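# Set the plate onto the scale platform with suction

## Task

Place the plate so it lies fully on the scale's platform with no part overhanging the edge, resting there on its own rather than being held by the robot; then switch off suction and move the tool away from it.

## Robot and tools

The robot is a single seven-joint arm ending in a vacuum suction cup. There is no gripper. The controlled point is the cup point: the middle of the cup's rim when nothing touches it. The cup opens along the cup point's own +z axis. About 7 cm behind the rim the tool widens, with its body and wrist camera sticking out up to roughly 8 cm sideways, so keep that part clear of the scale and table.

Frames. Results report the cup point in the scene frame: origin on the table surface straight below the arm base, +z up, +y to the left when facing along +x. Position is end_effector_position in metres, orientation is end_effector_quat_wxyz. The base may be slightly tilted, and the printed position can be a little off, more so at long reach. Motion commands, however, are given in the cup point's own axes, not the scene frame.

A row is 7 numbers, each from -1 to 1: dx, dy, dz, rx, ry, rz, suction. The first six are an offset, not a pose: a displacement of the cup point relative to where it was measured at the start of the action (for the first action of a call, the last pose a result reported), expressed in the cup point's axes. A value of 1.0 equals 0.6 m for dx, dy, dz and 180 degrees for rx, ry, rz; the three rotation numbers together form one rotation vector. The seventh number sets vacuum as a fraction of full (full is about 55 kPa under ambient); 0.05 or less means off. Suction keeps whatever value was last sent.

execute_actions takes actions: a list of actions, each action being a table of up to 15 rows, one row per 1/30 s control step. If fewer than 15 rows are given, the last row is repeated to fill out the 15 steps. Every row in an action is measured from that action's start pose, not from the row before it. An empty list just returns the current state and images. Each control step, the commanded pose is clipped to within 70 mm and 16 degrees of the measured pose, so a large offset may take several actions; after an action the arm continues no farther than the last clipped pose. Position is favoured over orientation when both cannot be met.

move takes target (one row, offsets from the pose in the most recent result that shows one), optional speed in m/s (0.002 to 0.5, default 0.25; turning rate up to twice that in rad/s) and optional blocking. It drives the cup point along a straight line toward the target over 0.5 to 10 s, taking the shorter rotation. The suction value is applied at the start. It does not slow for obstacles, may overshoot speed and lag or wander, especially with the arm nearly straight. Faster contact hits harder, and aiming farther past a surface presses harder. The result adds a move: line giving the outcome (done, off_target, moving, held, fault), any limits that acted (paced = the sent pose was clipped; held = a check blocked some steps, after which the arm may jump fast) and the remaining distance to target. With blocking=false the call returns after 0.5 s while motion continues; use wait or stop before sending new rows or moves.

wait takes seconds (0 to 10) and lets time pass holding the last command; it returns early if a running move ends. stop brakes a running move; it needs some distance to stop. zoom_image takes camera (cam_high, cam_low or cam_wrist) and region [x0, y0, x1, y1] in image pixels (top-left is 0,0; at most 504 by 504) for a closer look. finished_scene takes scene, the current scene number, and ends it irreversibly; its reply tells whether the goal was met and gives the next task.

Reading results: the state line gives the cup pose, joint positions and joint torques (with per-unit offsets and noise). suction_measured is the vacuum actually reached; it stays near 0 without a seal and settles up to 0.15 below the command on a tight surface, dipping up to 0.04 as the pump cycles. part_present turns 1 at 0.50 and back to 0 below 0.45. Hand target is where the controller is currently steering. Step readings list positions at some steps; HELD marks steps held back. A pose unreachable line means the clearance check (which treats any mount under the base as part of the arm) altered or blocked a command. MOTOR HOT appears from 60 °C; at 75 °C an OVER-TEMPERATURE FAULT lets the arm sag. Joint ranges and load limits are listed in radians and N m; reaching a load limit causes a TORQUE FAULT, a 10 s halt and the rest of the call being dropped.

Gripping: with suction on, press the 29 mm rim flat onto a smooth part of the plate so it seals all round, away from rims, holes and edges. Under vacuum the cup shortens, so the held plate sits up to about 10 mm nearer the tool. To release, lower the plate until it rests on the platform, set suction to 0, then lift at least 15 mm. If the cup seals on the table, turn suction off to free it.

Cameras cam_high, cam_low and cam_wrist (each 672x504) come with calibration; fixed-camera poses can be off by a couple of degrees and millimetres. A loose object may occasionally be nudged. Avoid dropping the plate, hard impacts, heavy pressing, and anything leaving the table. Move smoothly and briskly.

Each tool is called after "Request:" by a JSON object that holds its "fn" and its "kwargs".

## Session

Request:
{"fn": "execute_actions", "kwargs": {"actions": []}}

Scene clock: 0.00 s.
end_effector_position=(+0.4525, -0.0120, +0.2500) suction_measured=0.00 part_present=0 end_effector_quat_wxyz=(-0.003, +0.013, +1.000, -0.005)
Joint positions: [-0.055  0.435 -0.002  1.656  0.002  1.05   3.089]
Joint velocities: [ 0.    -0.002 -0.    -0.     0.001  0.001  0.002]
Joint torques (N m, as the joint torque sensors report them, + toward a larger angle): no reading
Hand target: +0.453, -0.012, +0.250; -0.003, +0.013, +1.000, -0.005

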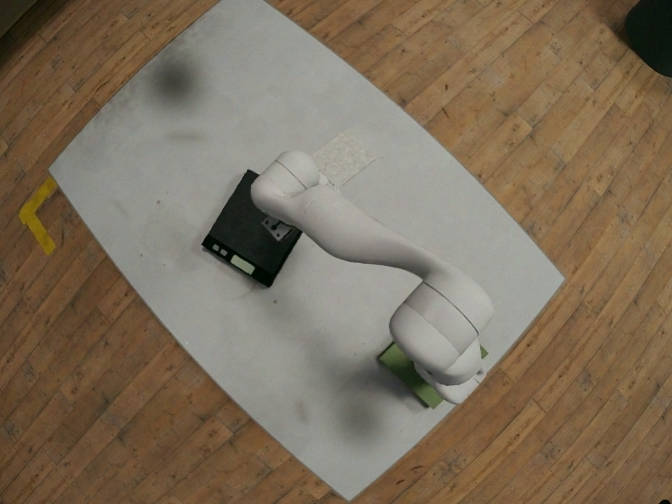

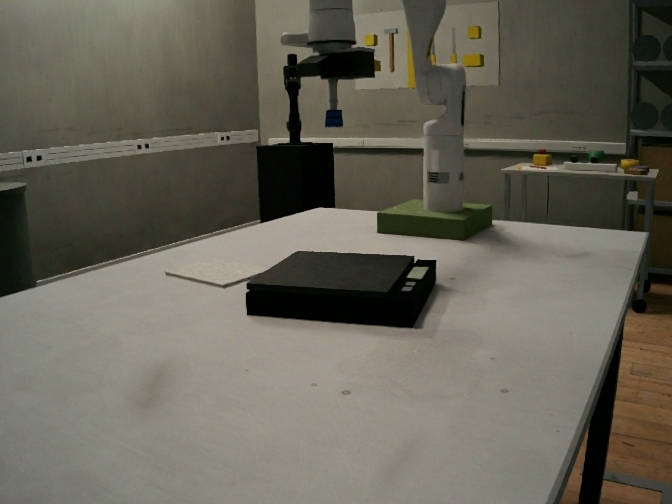

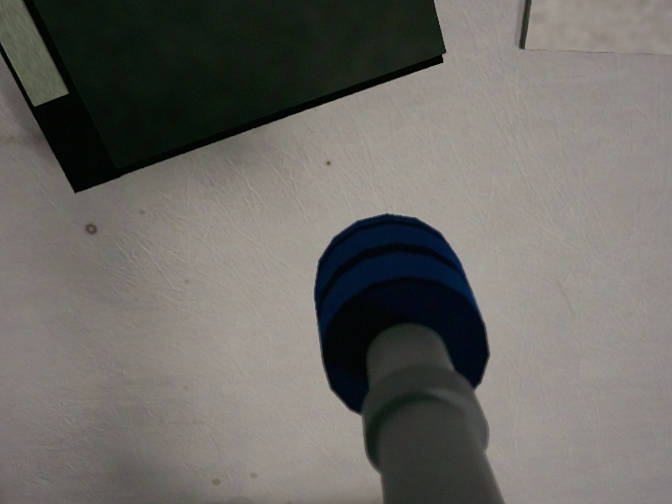

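Request:
{"fn": "move", "kwargs": {"target": [-0.2,-0.36,0,0,0,0,0], "speed": 0.4}}

Request:
{"fn": "zoom_image", "kwargs": {"camera": "cam_high", "region": [180,100,400,300]}}

Request:
{"fn": "zoom_image", "kwargs": {"camera": "cam_low", "region": [150,230,450,340]}}

Scene clock: 1.43 s.
end_effector_position=(+0.5658, -0.2318, +0.2512) suction_measured=0.00 part_present=0 end_effector_quat_wxyz=(-0.003, +0.013, +1.000, -0.005)
Joint positions: [ 0.295  0.802  0.06   0.986 -0.043  1.353  3.492]
Joint velocities: [ 0.003  0.013  0.    -0.005 -0.001  0.002  0.001]
Joint torques (N m, as the joint torque sensors report them, + toward a larger angle): [  0.3  -21.49   1.08  -8.14   0.37  -0.13   0.06]
Hand target: +0.566, -0.232, +0.250; -0.004, +0.013, +1.000, -0.005
Off the commanded pose: 0.001 m, 0 deg.
move: done
camera_calibration (this result's frames):
cam_wrist: T_world_to_cam=[[-0.0889852, -0.996026, 0.00360399, -0.168959], [-0.926503, 0.0841011, 0.366769, 0.455947], [-0.365614, 0.0292979, -0.930305, 0.549214], [0, 0, 0, 1]] pos_world=[0.608202, -0.222724, 0.344319]

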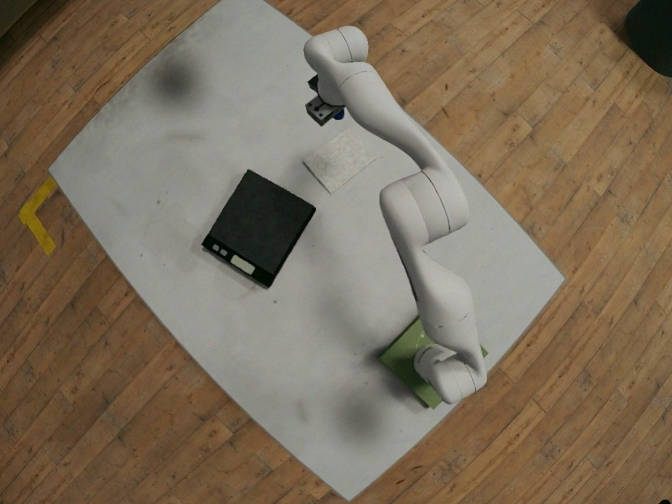

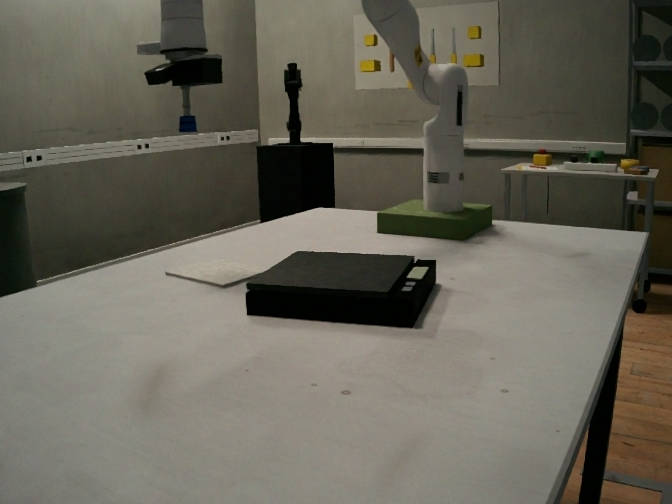

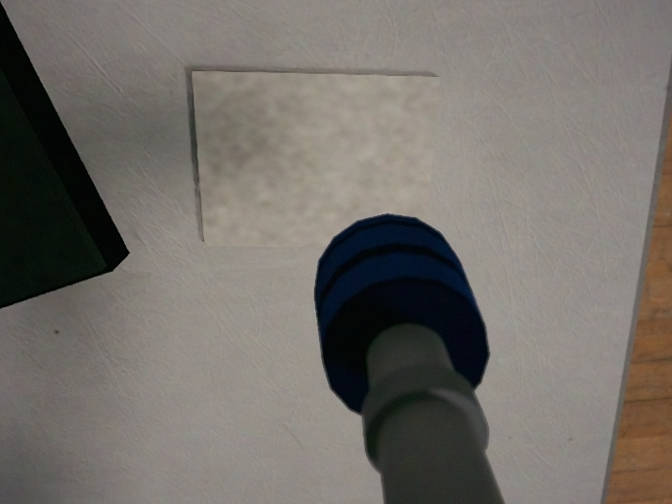

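Region (180, 100, 400, 300) of cam_high's 672x504 image, scaled by 2.291, with more detail than that image has; it fills the top 458 rows of this view, and the rest is white.

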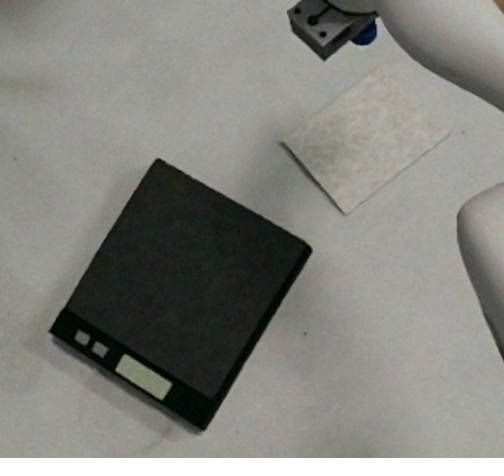

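Region (150, 230, 450, 340) of cam_low's 672x504 image, scaled by 1.680, with more detail than that image has; it fills the top 185 rows of this view, and the rest is white.

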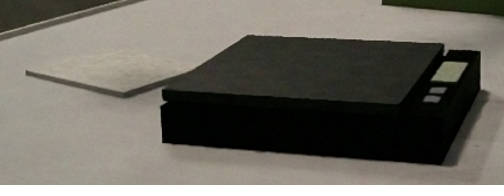

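Request:
{"fn": "move", "kwargs": {"target": [0.044,0.046,0.37,0,0,0,0], "speed": 0.4}}

Request:
{"fn": "move", "kwargs": {"target": [0,0,0.04,0,0,0,1], "speed": 0.04}}

Scene clock: 2.93 s.
end_effector_position=(+0.5385, -0.2048, +0.0295) suction_measured=0.00 part_present=0 end_effector_quat_wxyz=(-0.003, +0.013, +1.000, -0.005)
Joint positions: [ 0.27   1.     0.037  1.364 -0.044  0.776  3.468]
Joint velocities: [-0.     0.005  0.002 -0.001  0.     0.     0.001]
Joint torques (N m, as the joint torque sensors report them, + toward a larger angle): [  0.15 -21.17   1.    -5.88   0.37  -0.17   0.11]
Hand target: +0.538, -0.205, +0.029; -0.003, +0.013, +1.000, -0.005
Off the commanded pose: 0.001 m, 0 deg.
move: done
camera_calibration (this result's frames):
cam_wrist: T_world_to_cam=[[-0.0881222, -0.996106, 0.00284746, -0.144177], [-0.92688, 0.0830445, 0.366056, 0.509684], [-0.364867, 0.0296184, -0.930589, 0.331867], [0, 0, 0, 1]] pos_world=[0.580798, -0.195771, 0.122669]

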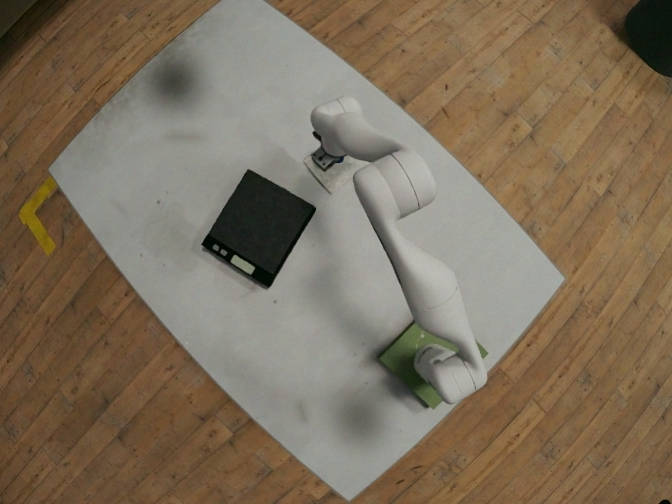

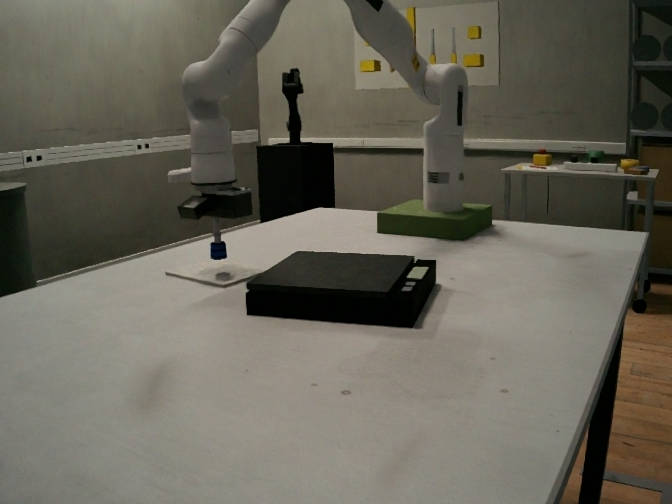

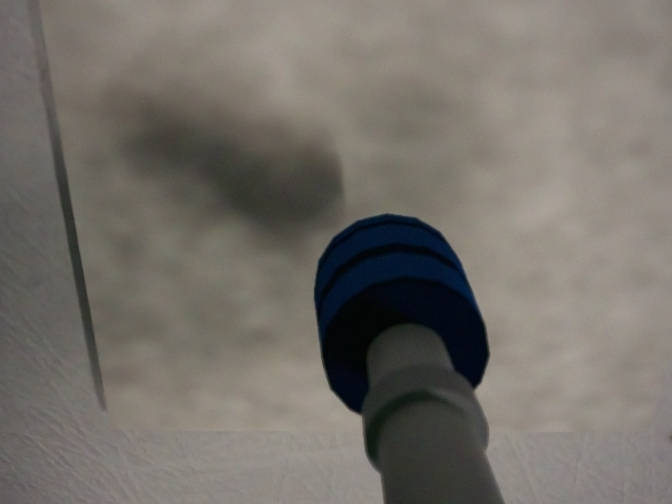

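Scene clock: 3.80 s.
end_effector_position=(+0.5381, -0.2048, +0.0053) suction_measured=0.29 part_present=0 end_effector_quat_wxyz=(-0.003, +0.013, +1.000, -0.004)
Joint positions: [ 0.271  1.043  0.035  1.363 -0.045  0.735  3.468]
Joint velocities: [-0.     0.003 -0.001 -0.    -0.    -0.    -0.001]
Joint torques (N m, as the joint torque sensors report them, + toward a larger angle): [  0.08 -21.96   1.12  -5.85   0.28  -0.07   0.08]
Hand target: +0.538, -0.205, +0.006; -0.003, +0.013, +1.000, -0.005
Off the commanded pose: 0.000 m, 0 deg.
move: done
camera_calibration (this result's frames):
cam_wrist: T_world_to_cam=[[-0.0881012, -0.996108, 0.00255632, -0.144196], [-0.926679, 0.0829013, 0.366596, 0.51801], [-0.365381, 0.0299287, -0.930377, 0.309475], [0, 0, 0, 1]] pos_world=[0.580401, -0.19584, 0.0983963]

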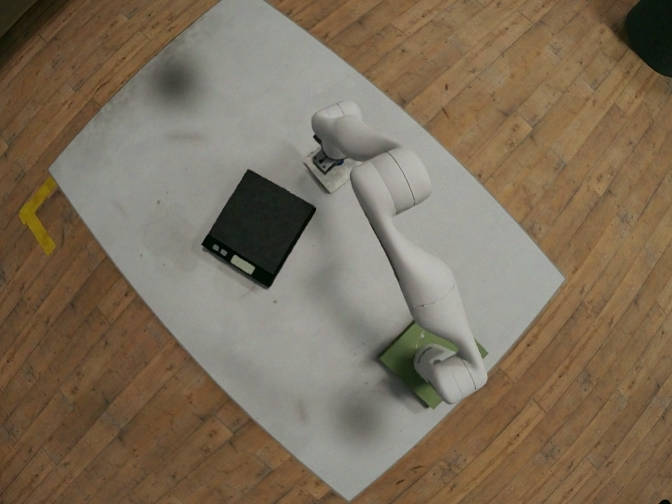

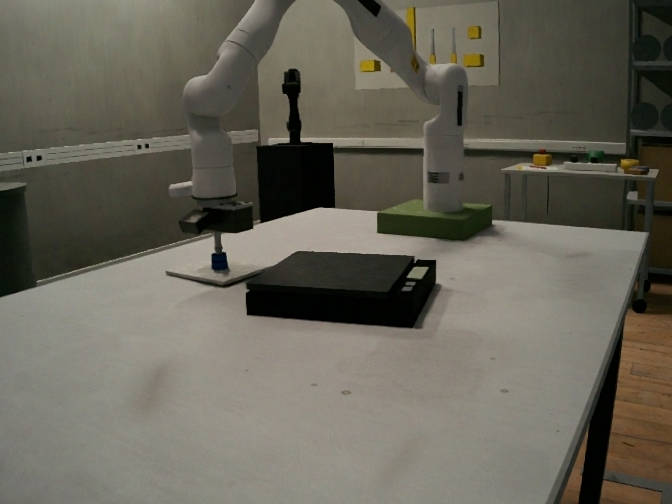

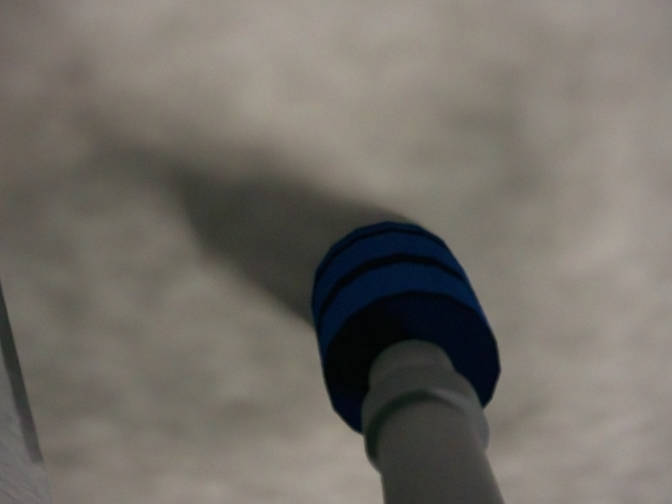

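Request:
{"fn": "wait", "kwargs": {"seconds": 1}}

Scene clock: 4.87 s.
end_effector_position=(+0.5383, -0.2050, +0.0055) suction_measured=0.99 part_present=1 end_effector_quat_wxyz=(-0.003, +0.013, +1.000, -0.005)
Joint positions: [ 0.271  1.042  0.035  1.362 -0.045  0.735  3.468]
Joint velocities: [ 0.    -0.001  0.001  0.     0.     0.     0.001]
Joint torques (N m, as the joint torque sensors report them, + toward a larger angle): [  0.14 -21.81   1.27  -5.81   0.22  -0.17   0.14]
Hand target: +0.538, -0.205, +0.006; -0.003, +0.013, +1.000, -0.005
Off the commanded pose: 0.000 m, 0 deg.
wait: 1.00 s; at rest by 0.10 s
camera_calibration (this result's frames):
cam_wrist: T_world_to_cam=[[-0.0881194, -0.996106, 0.00273714, -0.144278], [-0.926895, 0.0830025, 0.366027, 0.518299], [-0.364829, 0.0297171, -0.9306, 0.309459], [0, 0, 0, 1]] pos_world=[0.580595, -0.195933, 0.098666]

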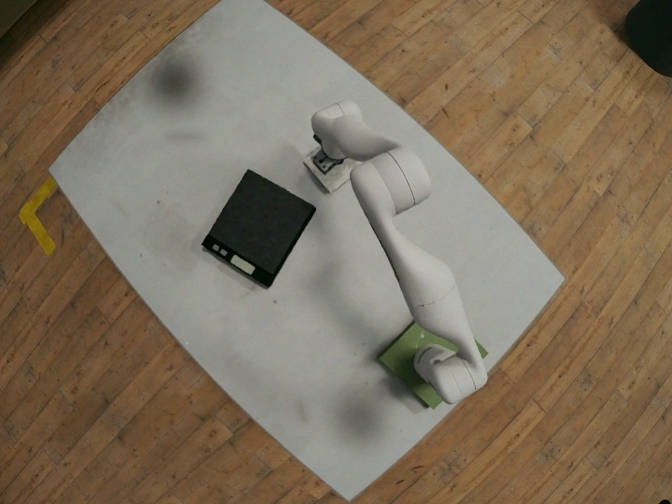

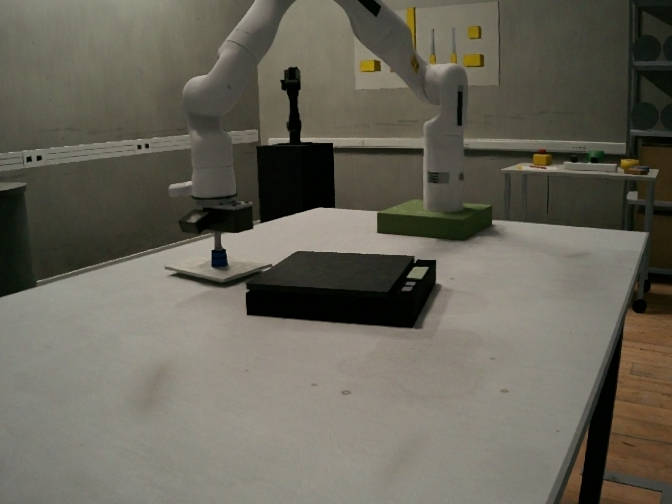

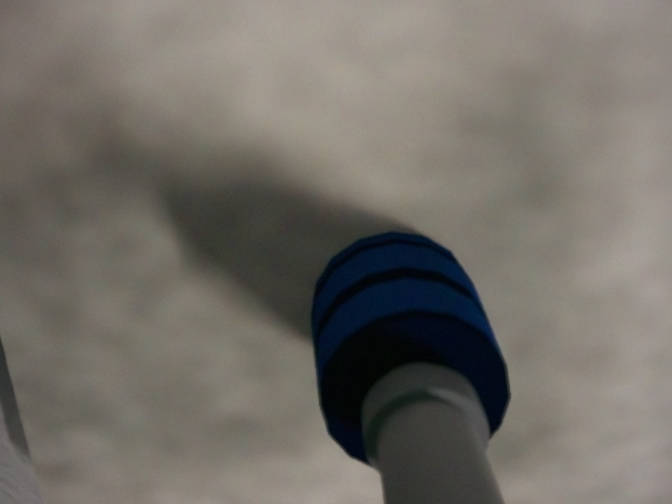

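Request:
{"fn": "move", "kwargs": {"target": [0,0,-0.12,0,0,0,1], "speed": 0.2}}

Request:
{"fn": "move", "kwargs": {"target": [-0.022,0.437,0,0,0,-0.111,1], "speed": 0.3}}

Request:
{"fn": "move", "kwargs": {"target": [0,0,0.035,0,0,0,1], "speed": 0.06}}

Request:
{"fn": "zoom_image", "kwargs": {"camera": "cam_low", "region": [230,200,450,340]}}

Request:
{"fn": "zoom_image", "kwargs": {"camera": "cam_high", "region": [180,140,340,300]}}

Scene clock: 5.83 s.
end_effector_position=(+0.5388, -0.2045, +0.0773) suction_measured=0.96 part_present=1 end_effector_quat_wxyz=(-0.003, +0.013, +1.000, -0.005)
Joint positions: [ 0.267  0.921  0.041  1.353 -0.042  0.866  3.466]
Joint velocities: [-0.    -0.005  0.001  0.     0.     0.    -0.002]
Joint torques (N m, as the joint torque sensors report them, + toward a larger angle): [  0.21 -21.38   1.19  -6.58   0.34  -0.09   0.1 ]
Hand target: +0.539, -0.204, +0.078; -0.003, +0.013, +1.000, -0.005
Off the commanded pose: 0.000 m, 0 deg.
move: done
camera_calibration (this result's frames):
cam_wrist: T_world_to_cam=[[-0.0881934, -0.996099, 0.00298124, -0.14394], [-0.926715, 0.083147, 0.36645, 0.492361], [-0.365268, 0.0295557, -0.930433, 0.376623], [0, 0, 0, 1]] pos_world=[0.581152, -0.195448, 0.170426]

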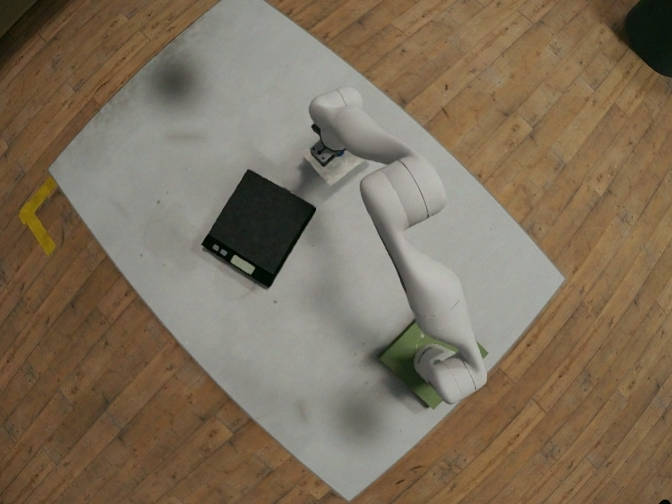

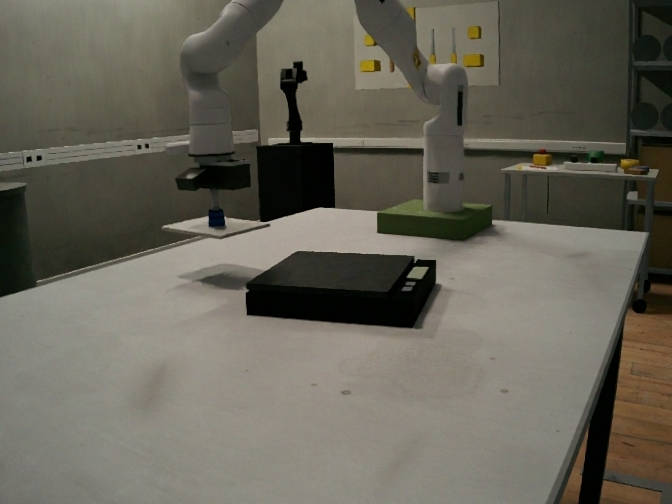

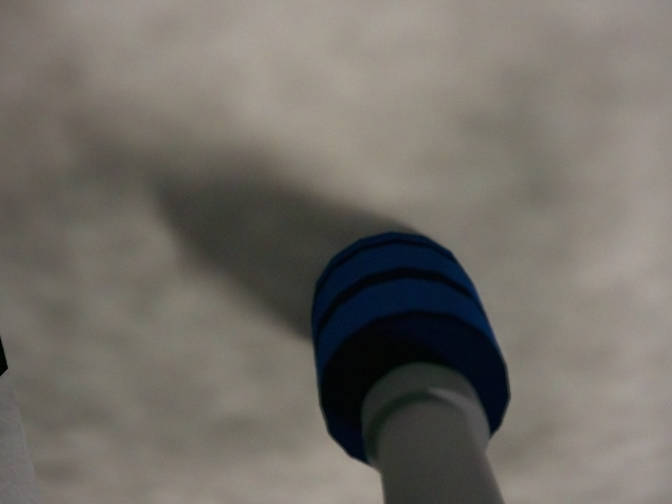

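Scene clock: 7.13 s.
end_effector_position=(+0.5600, +0.0571, +0.0752) suction_measured=0.98 part_present=1 end_effector_quat_wxyz=(-0.003, -0.161, +0.987, -0.004)
Joint positions: [-0.165  0.895 -0.021  1.411  0.024  0.833  3.301]
Joint velocities: [-0.008  0.002 -0.002 -0.001  0.002  0.001 -0.002]
Joint torques (N m, as the joint torque sensors report them, + toward a larger angle): [  0.7  -21.15   0.57  -6.5    0.55  -0.31  -0.02]
Hand target: +0.560, +0.058, +0.075; -0.003, -0.161, +0.987, -0.004
Off the commanded pose: 0.001 m, 0 deg.
move: done
camera_calibration (this result's frames):
cam_wrist: T_world_to_cam=[[0.256683, -0.966496, 0.000137155, -0.0761079], [-0.898507, -0.238574, 0.368468, 0.493394], [-0.35609, -0.0947026, -0.929641, 0.376539], [0, 0, 0, 1]] pos_world=[0.596935, 0.0798123, 0.168256]

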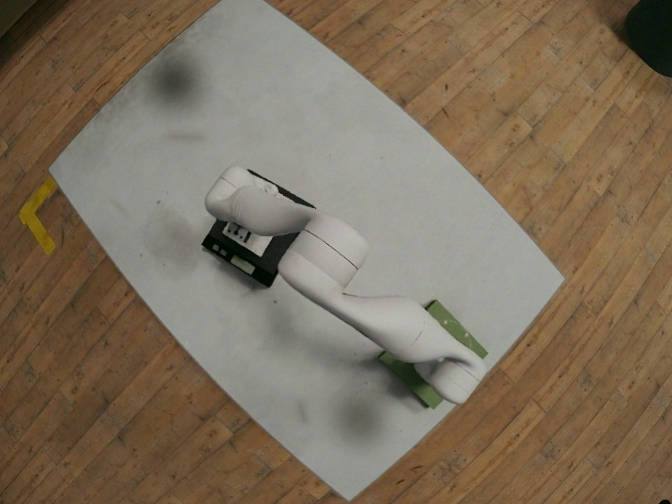

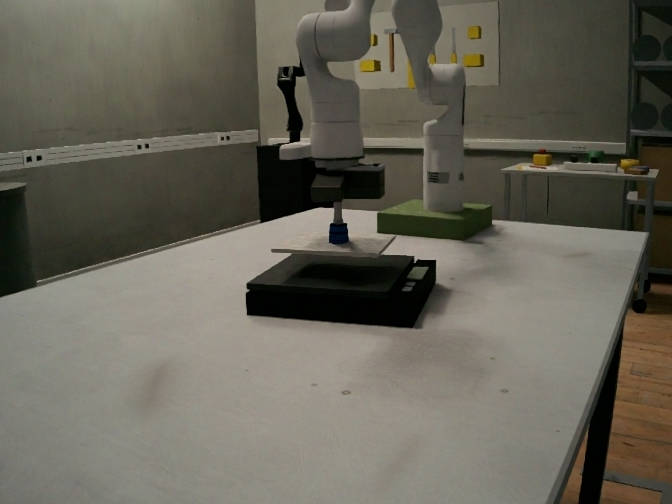

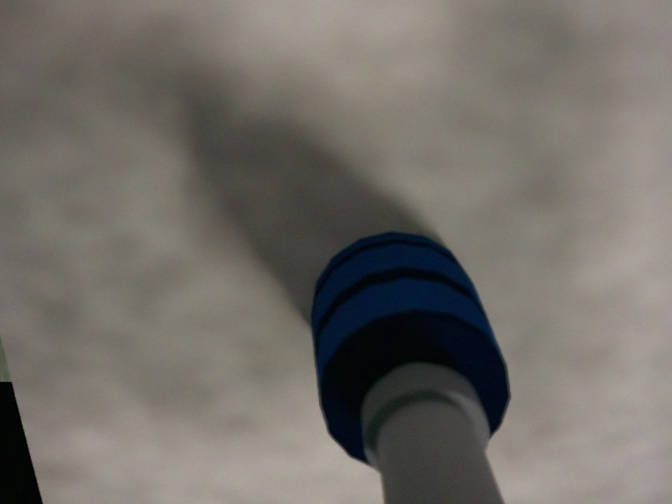

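Scene clock: 7.87 s.
end_effector_position=(+0.5598, +0.0569, +0.0543) suction_measured=0.99 part_present=1 end_effector_quat_wxyz=(-0.003, -0.161, +0.987, -0.004)
Joint positions: [-0.165  0.93  -0.021  1.418  0.025  0.791  3.3  ]
Joint velocities: [ 0.001  0.002 -0.001  0.     0.     0.    -0.   ]
Joint torques (N m, as the joint torque sensors report them, + toward a larger angle): [ -0.09 -20.8    0.65  -6.27   0.31  -0.11   0.09]
Hand target: +0.560, +0.057, +0.054; -0.003, -0.161, +0.987, -0.004
Off the commanded pose: 0.000 m, 0 deg.
move: done
camera_calibration (this result's frames):
cam_wrist: T_world_to_cam=[[0.256707, -0.966489, 0.0000543114, -0.0762139], [-0.898572, -0.238647, 0.36826, 0.50098], [-0.355906, -0.0945838, -0.929723, 0.356965], [0, 0, 0, 1]] pos_world=[0.596777, 0.0796607, 0.147392]

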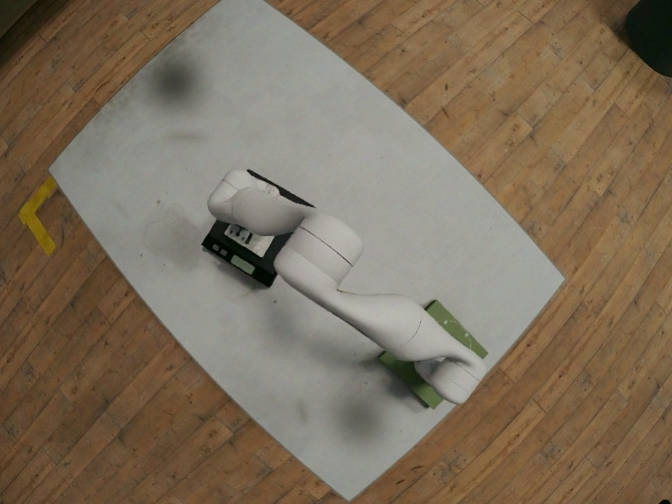

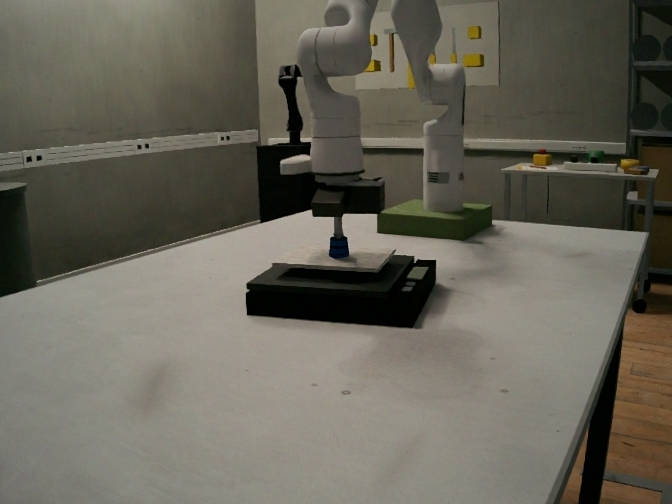

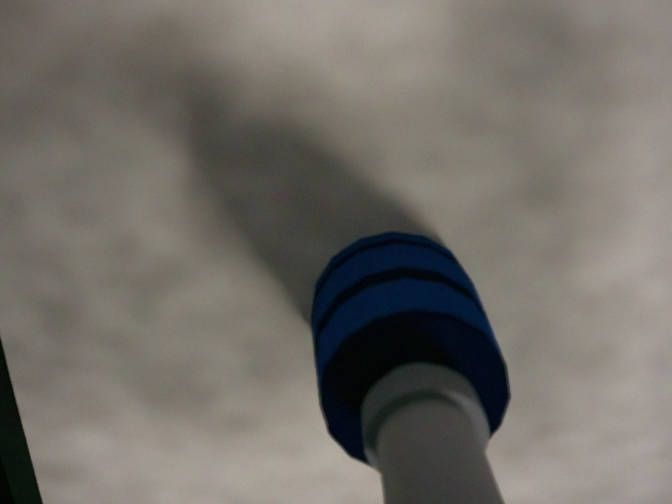

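Region (230, 200, 450, 340) of cam_low's 672x504 image, scaled by 2.291, with more detail than that image has; it fills the top 321 rows of this view, and the rest is white.

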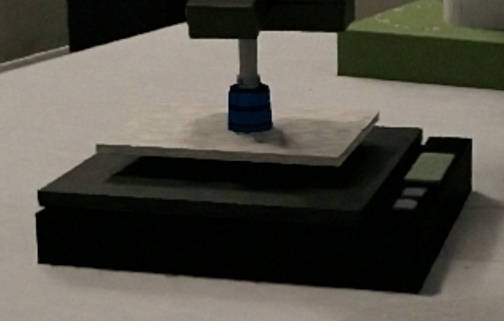

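Region (180, 140, 340, 300) of cam_high's 672x504 image, scaled by 3.150, with more detail than that image has.

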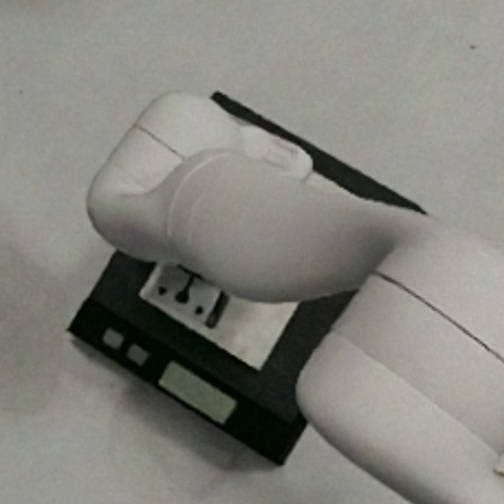

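Request:
{"fn": "move", "kwargs": {"target": [0,0,0.024,0,0,0,1], "speed": 0.03}}

Request:
{"fn": "zoom_image", "kwargs": {"camera": "cam_low", "region": [230,200,450,340]}}

Scene clock: 8.67 s.
end_effector_position=(+0.5599, +0.0569, +0.0403) suction_measured=0.98 part_present=1 end_effector_quat_wxyz=(-0.003, -0.161, +0.987, -0.004)
Joint positions: [-0.165  0.954 -0.021  1.421  0.026  0.764  3.299]
Joint velocities: [-0.    -0.    -0.    -0.001 -0.    -0.     0.001]
Joint torques (N m, as the joint torque sensors report them, + toward a larger angle): [ -0.01 -20.63   0.73  -6.01   0.32  -0.21   0.1 ]
Hand target: +0.560, +0.057, +0.040; -0.003, -0.161, +0.987, -0.004
Off the commanded pose: 0.000 m, 0 deg.
move: done
camera_calibration (this result's frames):
cam_wrist: T_world_to_cam=[[0.256692, -0.966493, 0.0000440301, -0.0762984], [-0.89882, -0.238702, 0.367619, 0.506379], [-0.355291, -0.0944045, -0.929976, 0.343605], [0, 0, 0, 1]] pos_world=[0.596808, 0.0795696, 0.133393]

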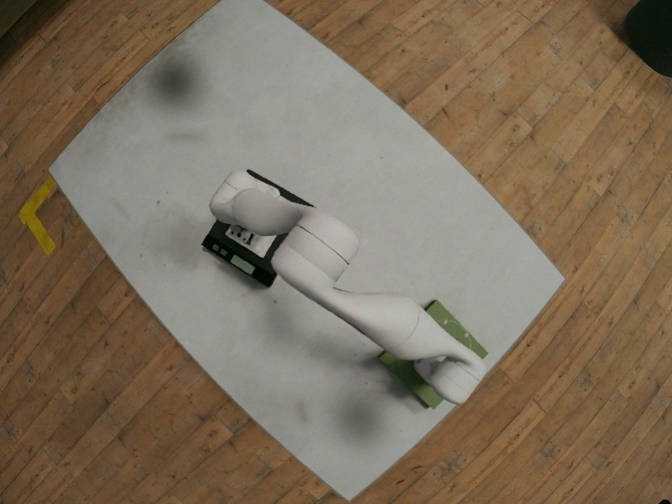

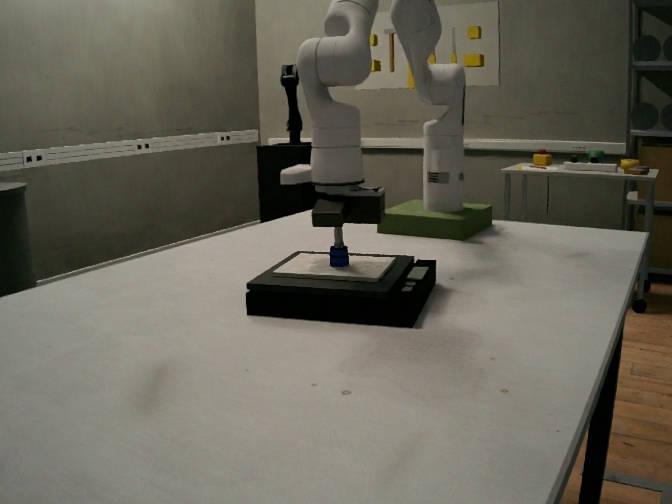

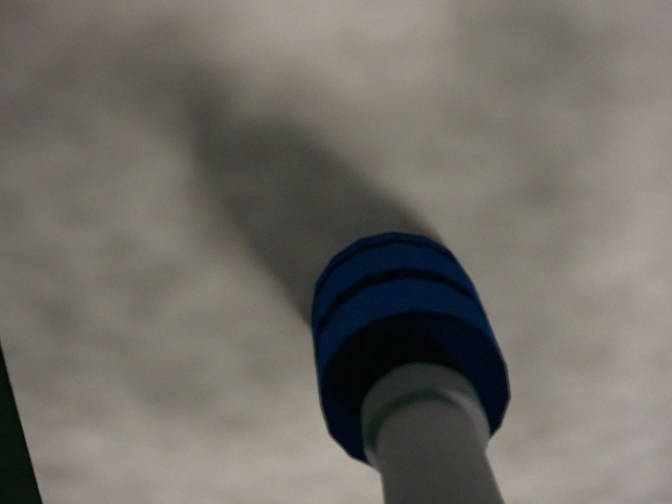

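Region (230, 200, 450, 340) of cam_low's 672x504 image, scaled by 2.291, with more detail than that image has; it fills the top 321 rows of this view, and the rest is white.

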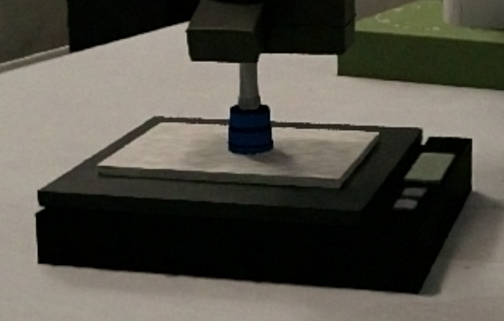

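Request:
{"fn": "execute_actions", "kwargs": {"actions": [[[0,0,0.001,0,0,0,1],[0,0,0.002,0,0,0,1],[0,0,0.002,0,0,0,1],[0,0,0.002,0,0,0,1],[0,0,0.002,0,0,0,0]]]}}

Request:
{"fn": "wait", "kwargs": {"seconds": 0.7}}

Request:
{"fn": "move", "kwargs": {"target": [0.05,0,-0.3,0,0,0,0], "speed": 0.3}}

Scene clock: 9.27 s.
end_effector_position=(+0.5609, +0.0571, +0.0417) suction_measured=0.00 part_present=0 end_effector_quat_wxyz=(-0.001, -0.161, +0.987, -0.004)
Joint positions: [-0.165  0.951 -0.021  1.421  0.026  0.763  3.299]
Joint velocities: [-0.     0.     0.002  0.001  0.    -0.     0.002]
Joint torques (N m, as the joint torque sensors report them, + toward a larger angle): [  0.03 -16.86   0.75  -5.71   0.25  -0.94   0.17]
Hand target: +0.560, +0.057, +0.039; -0.003, -0.161, +0.987, -0.004
Off the commanded pose: 0.003 m, 0 deg.
Step readings (end_effector_position):
0: (+0.5599, +0.0569, +0.0403)
1: (+0.5599, +0.0569, +0.0402)
2: (+0.5600, +0.0569, +0.0400)
4: (+0.5603, +0.0569, +0.0401)
8: (+0.5609, +0.0571, +0.0414)
15: end_effector_position above
camera_calibration (this result's frames):
cam_wrist: T_world_to_cam=[[0.256742, -0.96648, 0.000377366, -0.0763741], [-0.900024, -0.238946, 0.364502, 0.50764], [-0.352194, -0.0939226, -0.931203, 0.34359], [0, 0, 0, 1]] pos_world=[0.597507, 0.0797554, 0.134945]

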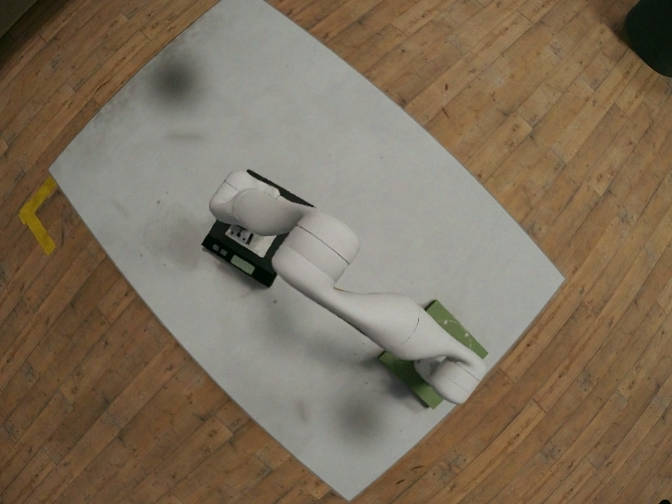

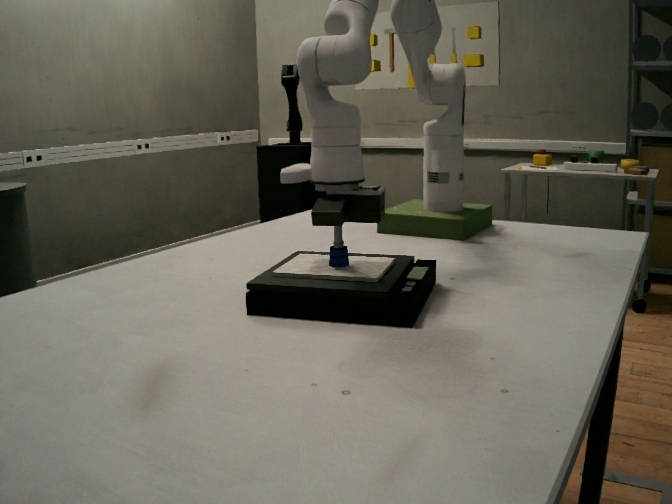

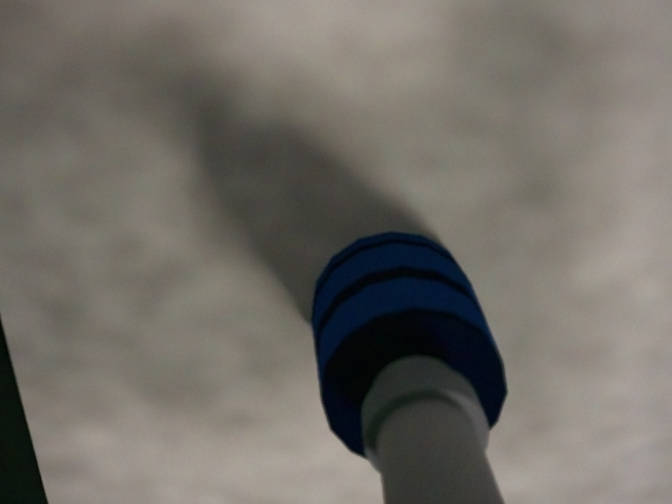

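Scene clock: 9.97 s.
end_effector_position=(+0.5609, +0.0571, +0.0417) suction_measured=0.00 part_present=0 end_effector_quat_wxyz=(-0.001, -0.161, +0.987, -0.004)
Joint positions: [-0.165  0.951 -0.021  1.421  0.026  0.763  3.299]
Joint velocities: [-0.     0.     0.001  0.    -0.001 -0.     0.001]
Joint torques (N m, as the joint torque sensors report them, + toward a larger angle): [  0.02 -17.08   0.69  -5.61   0.32  -0.99   0.12]
Hand target: +0.560, +0.057, +0.039; -0.003, -0.161, +0.987, -0.004
Off the commanded pose: 0.003 m, 0 deg.
wait: 0.70 s; at rest by 0.17 s
camera_calibration (this result's frames):
cam_wrist: T_world_to_cam=[[0.256743, -0.96648, 0.000380643, -0.0763748], [-0.900031, -0.238948, 0.364483, 0.507639], [-0.352175, -0.0939213, -0.93121, 0.343596], [0, 0, 0, 1]] pos_world=[0.597505, 0.0797556, 0.134963]

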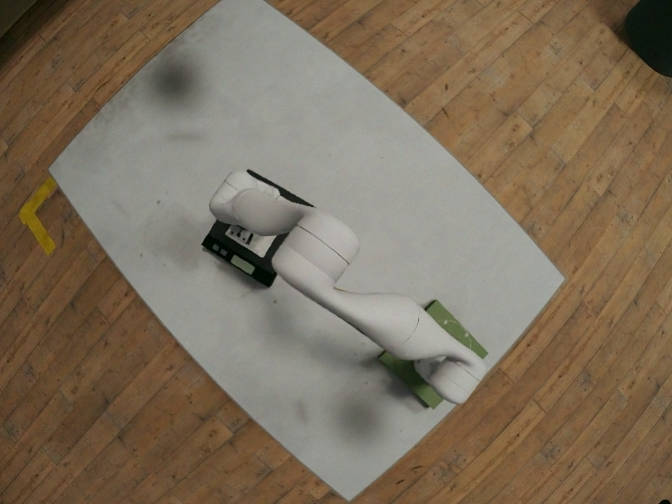

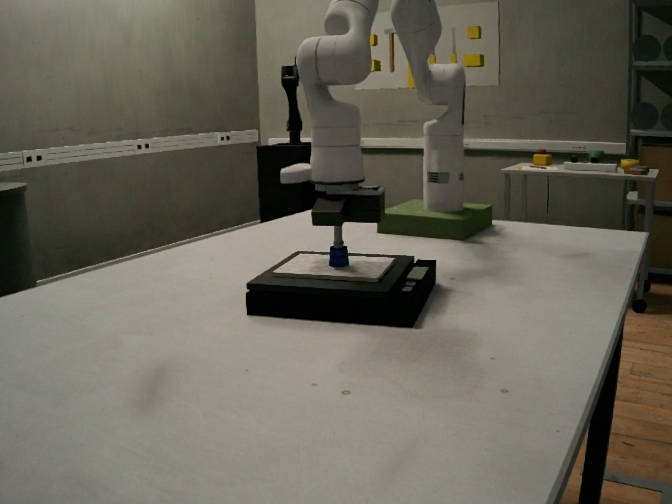

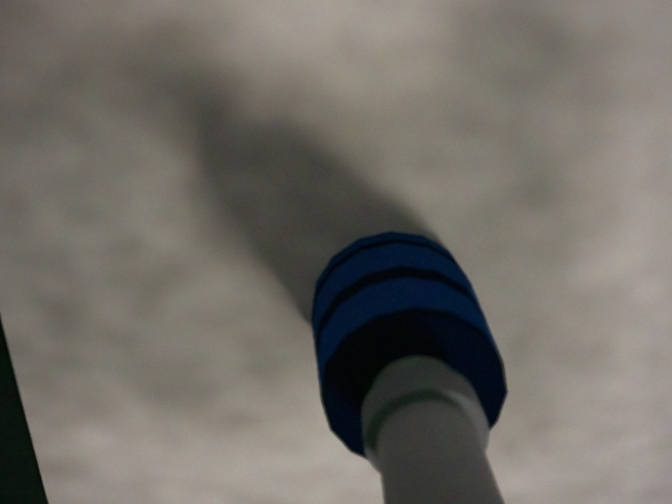

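Scene clock: 11.07 s.
end_effector_position=(+0.5333, +0.0489, +0.2218) suction_measured=0.00 part_present=0 end_effector_quat_wxyz=(-0.001, -0.160, +0.987, -0.004)
Joint positions: [-0.155  0.637 -0.02   1.396  0.015  1.103  3.316]
Joint velocities: [ 0.    -0.003  0.001  0.001  0.     0.     0.001]
Joint torques (N m, as the joint torque sensors report them, + toward a larger angle): [ -0.1  -18.05   0.64  -7.29   0.29  -0.11   0.08]
Hand target: +0.533, +0.049, +0.222; -0.001, -0.160, +0.987, -0.004
Off the commanded pose: 0.001 m, 0 deg.
move: done
camera_calibration (this result's frames):
cam_wrist: T_world_to_cam=[[0.2565, -0.966544, 0.00120712, -0.0773218], [-0.900003, -0.238386, 0.364921, 0.415024], [-0.352424, -0.0946886, -0.931038, 0.500898], [0, 0, 0, 1]] pos_world=[0.569884, 0.0716301, 0.314997]

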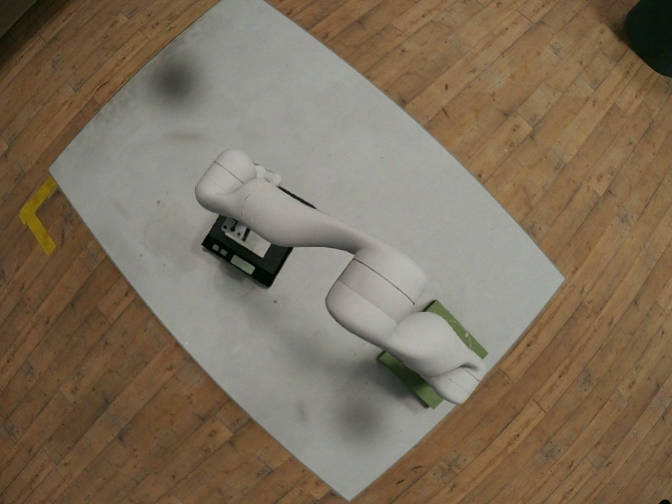

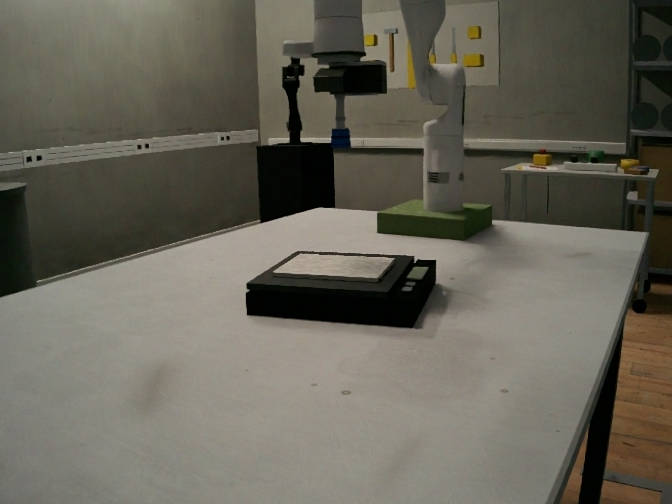

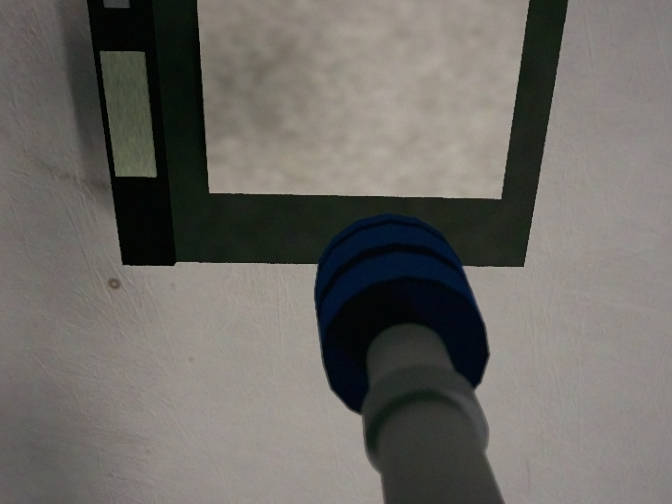

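Request:
{"fn": "finished_scene", "kwargs": {"scene": 1}}

The scene is finished: the task was done.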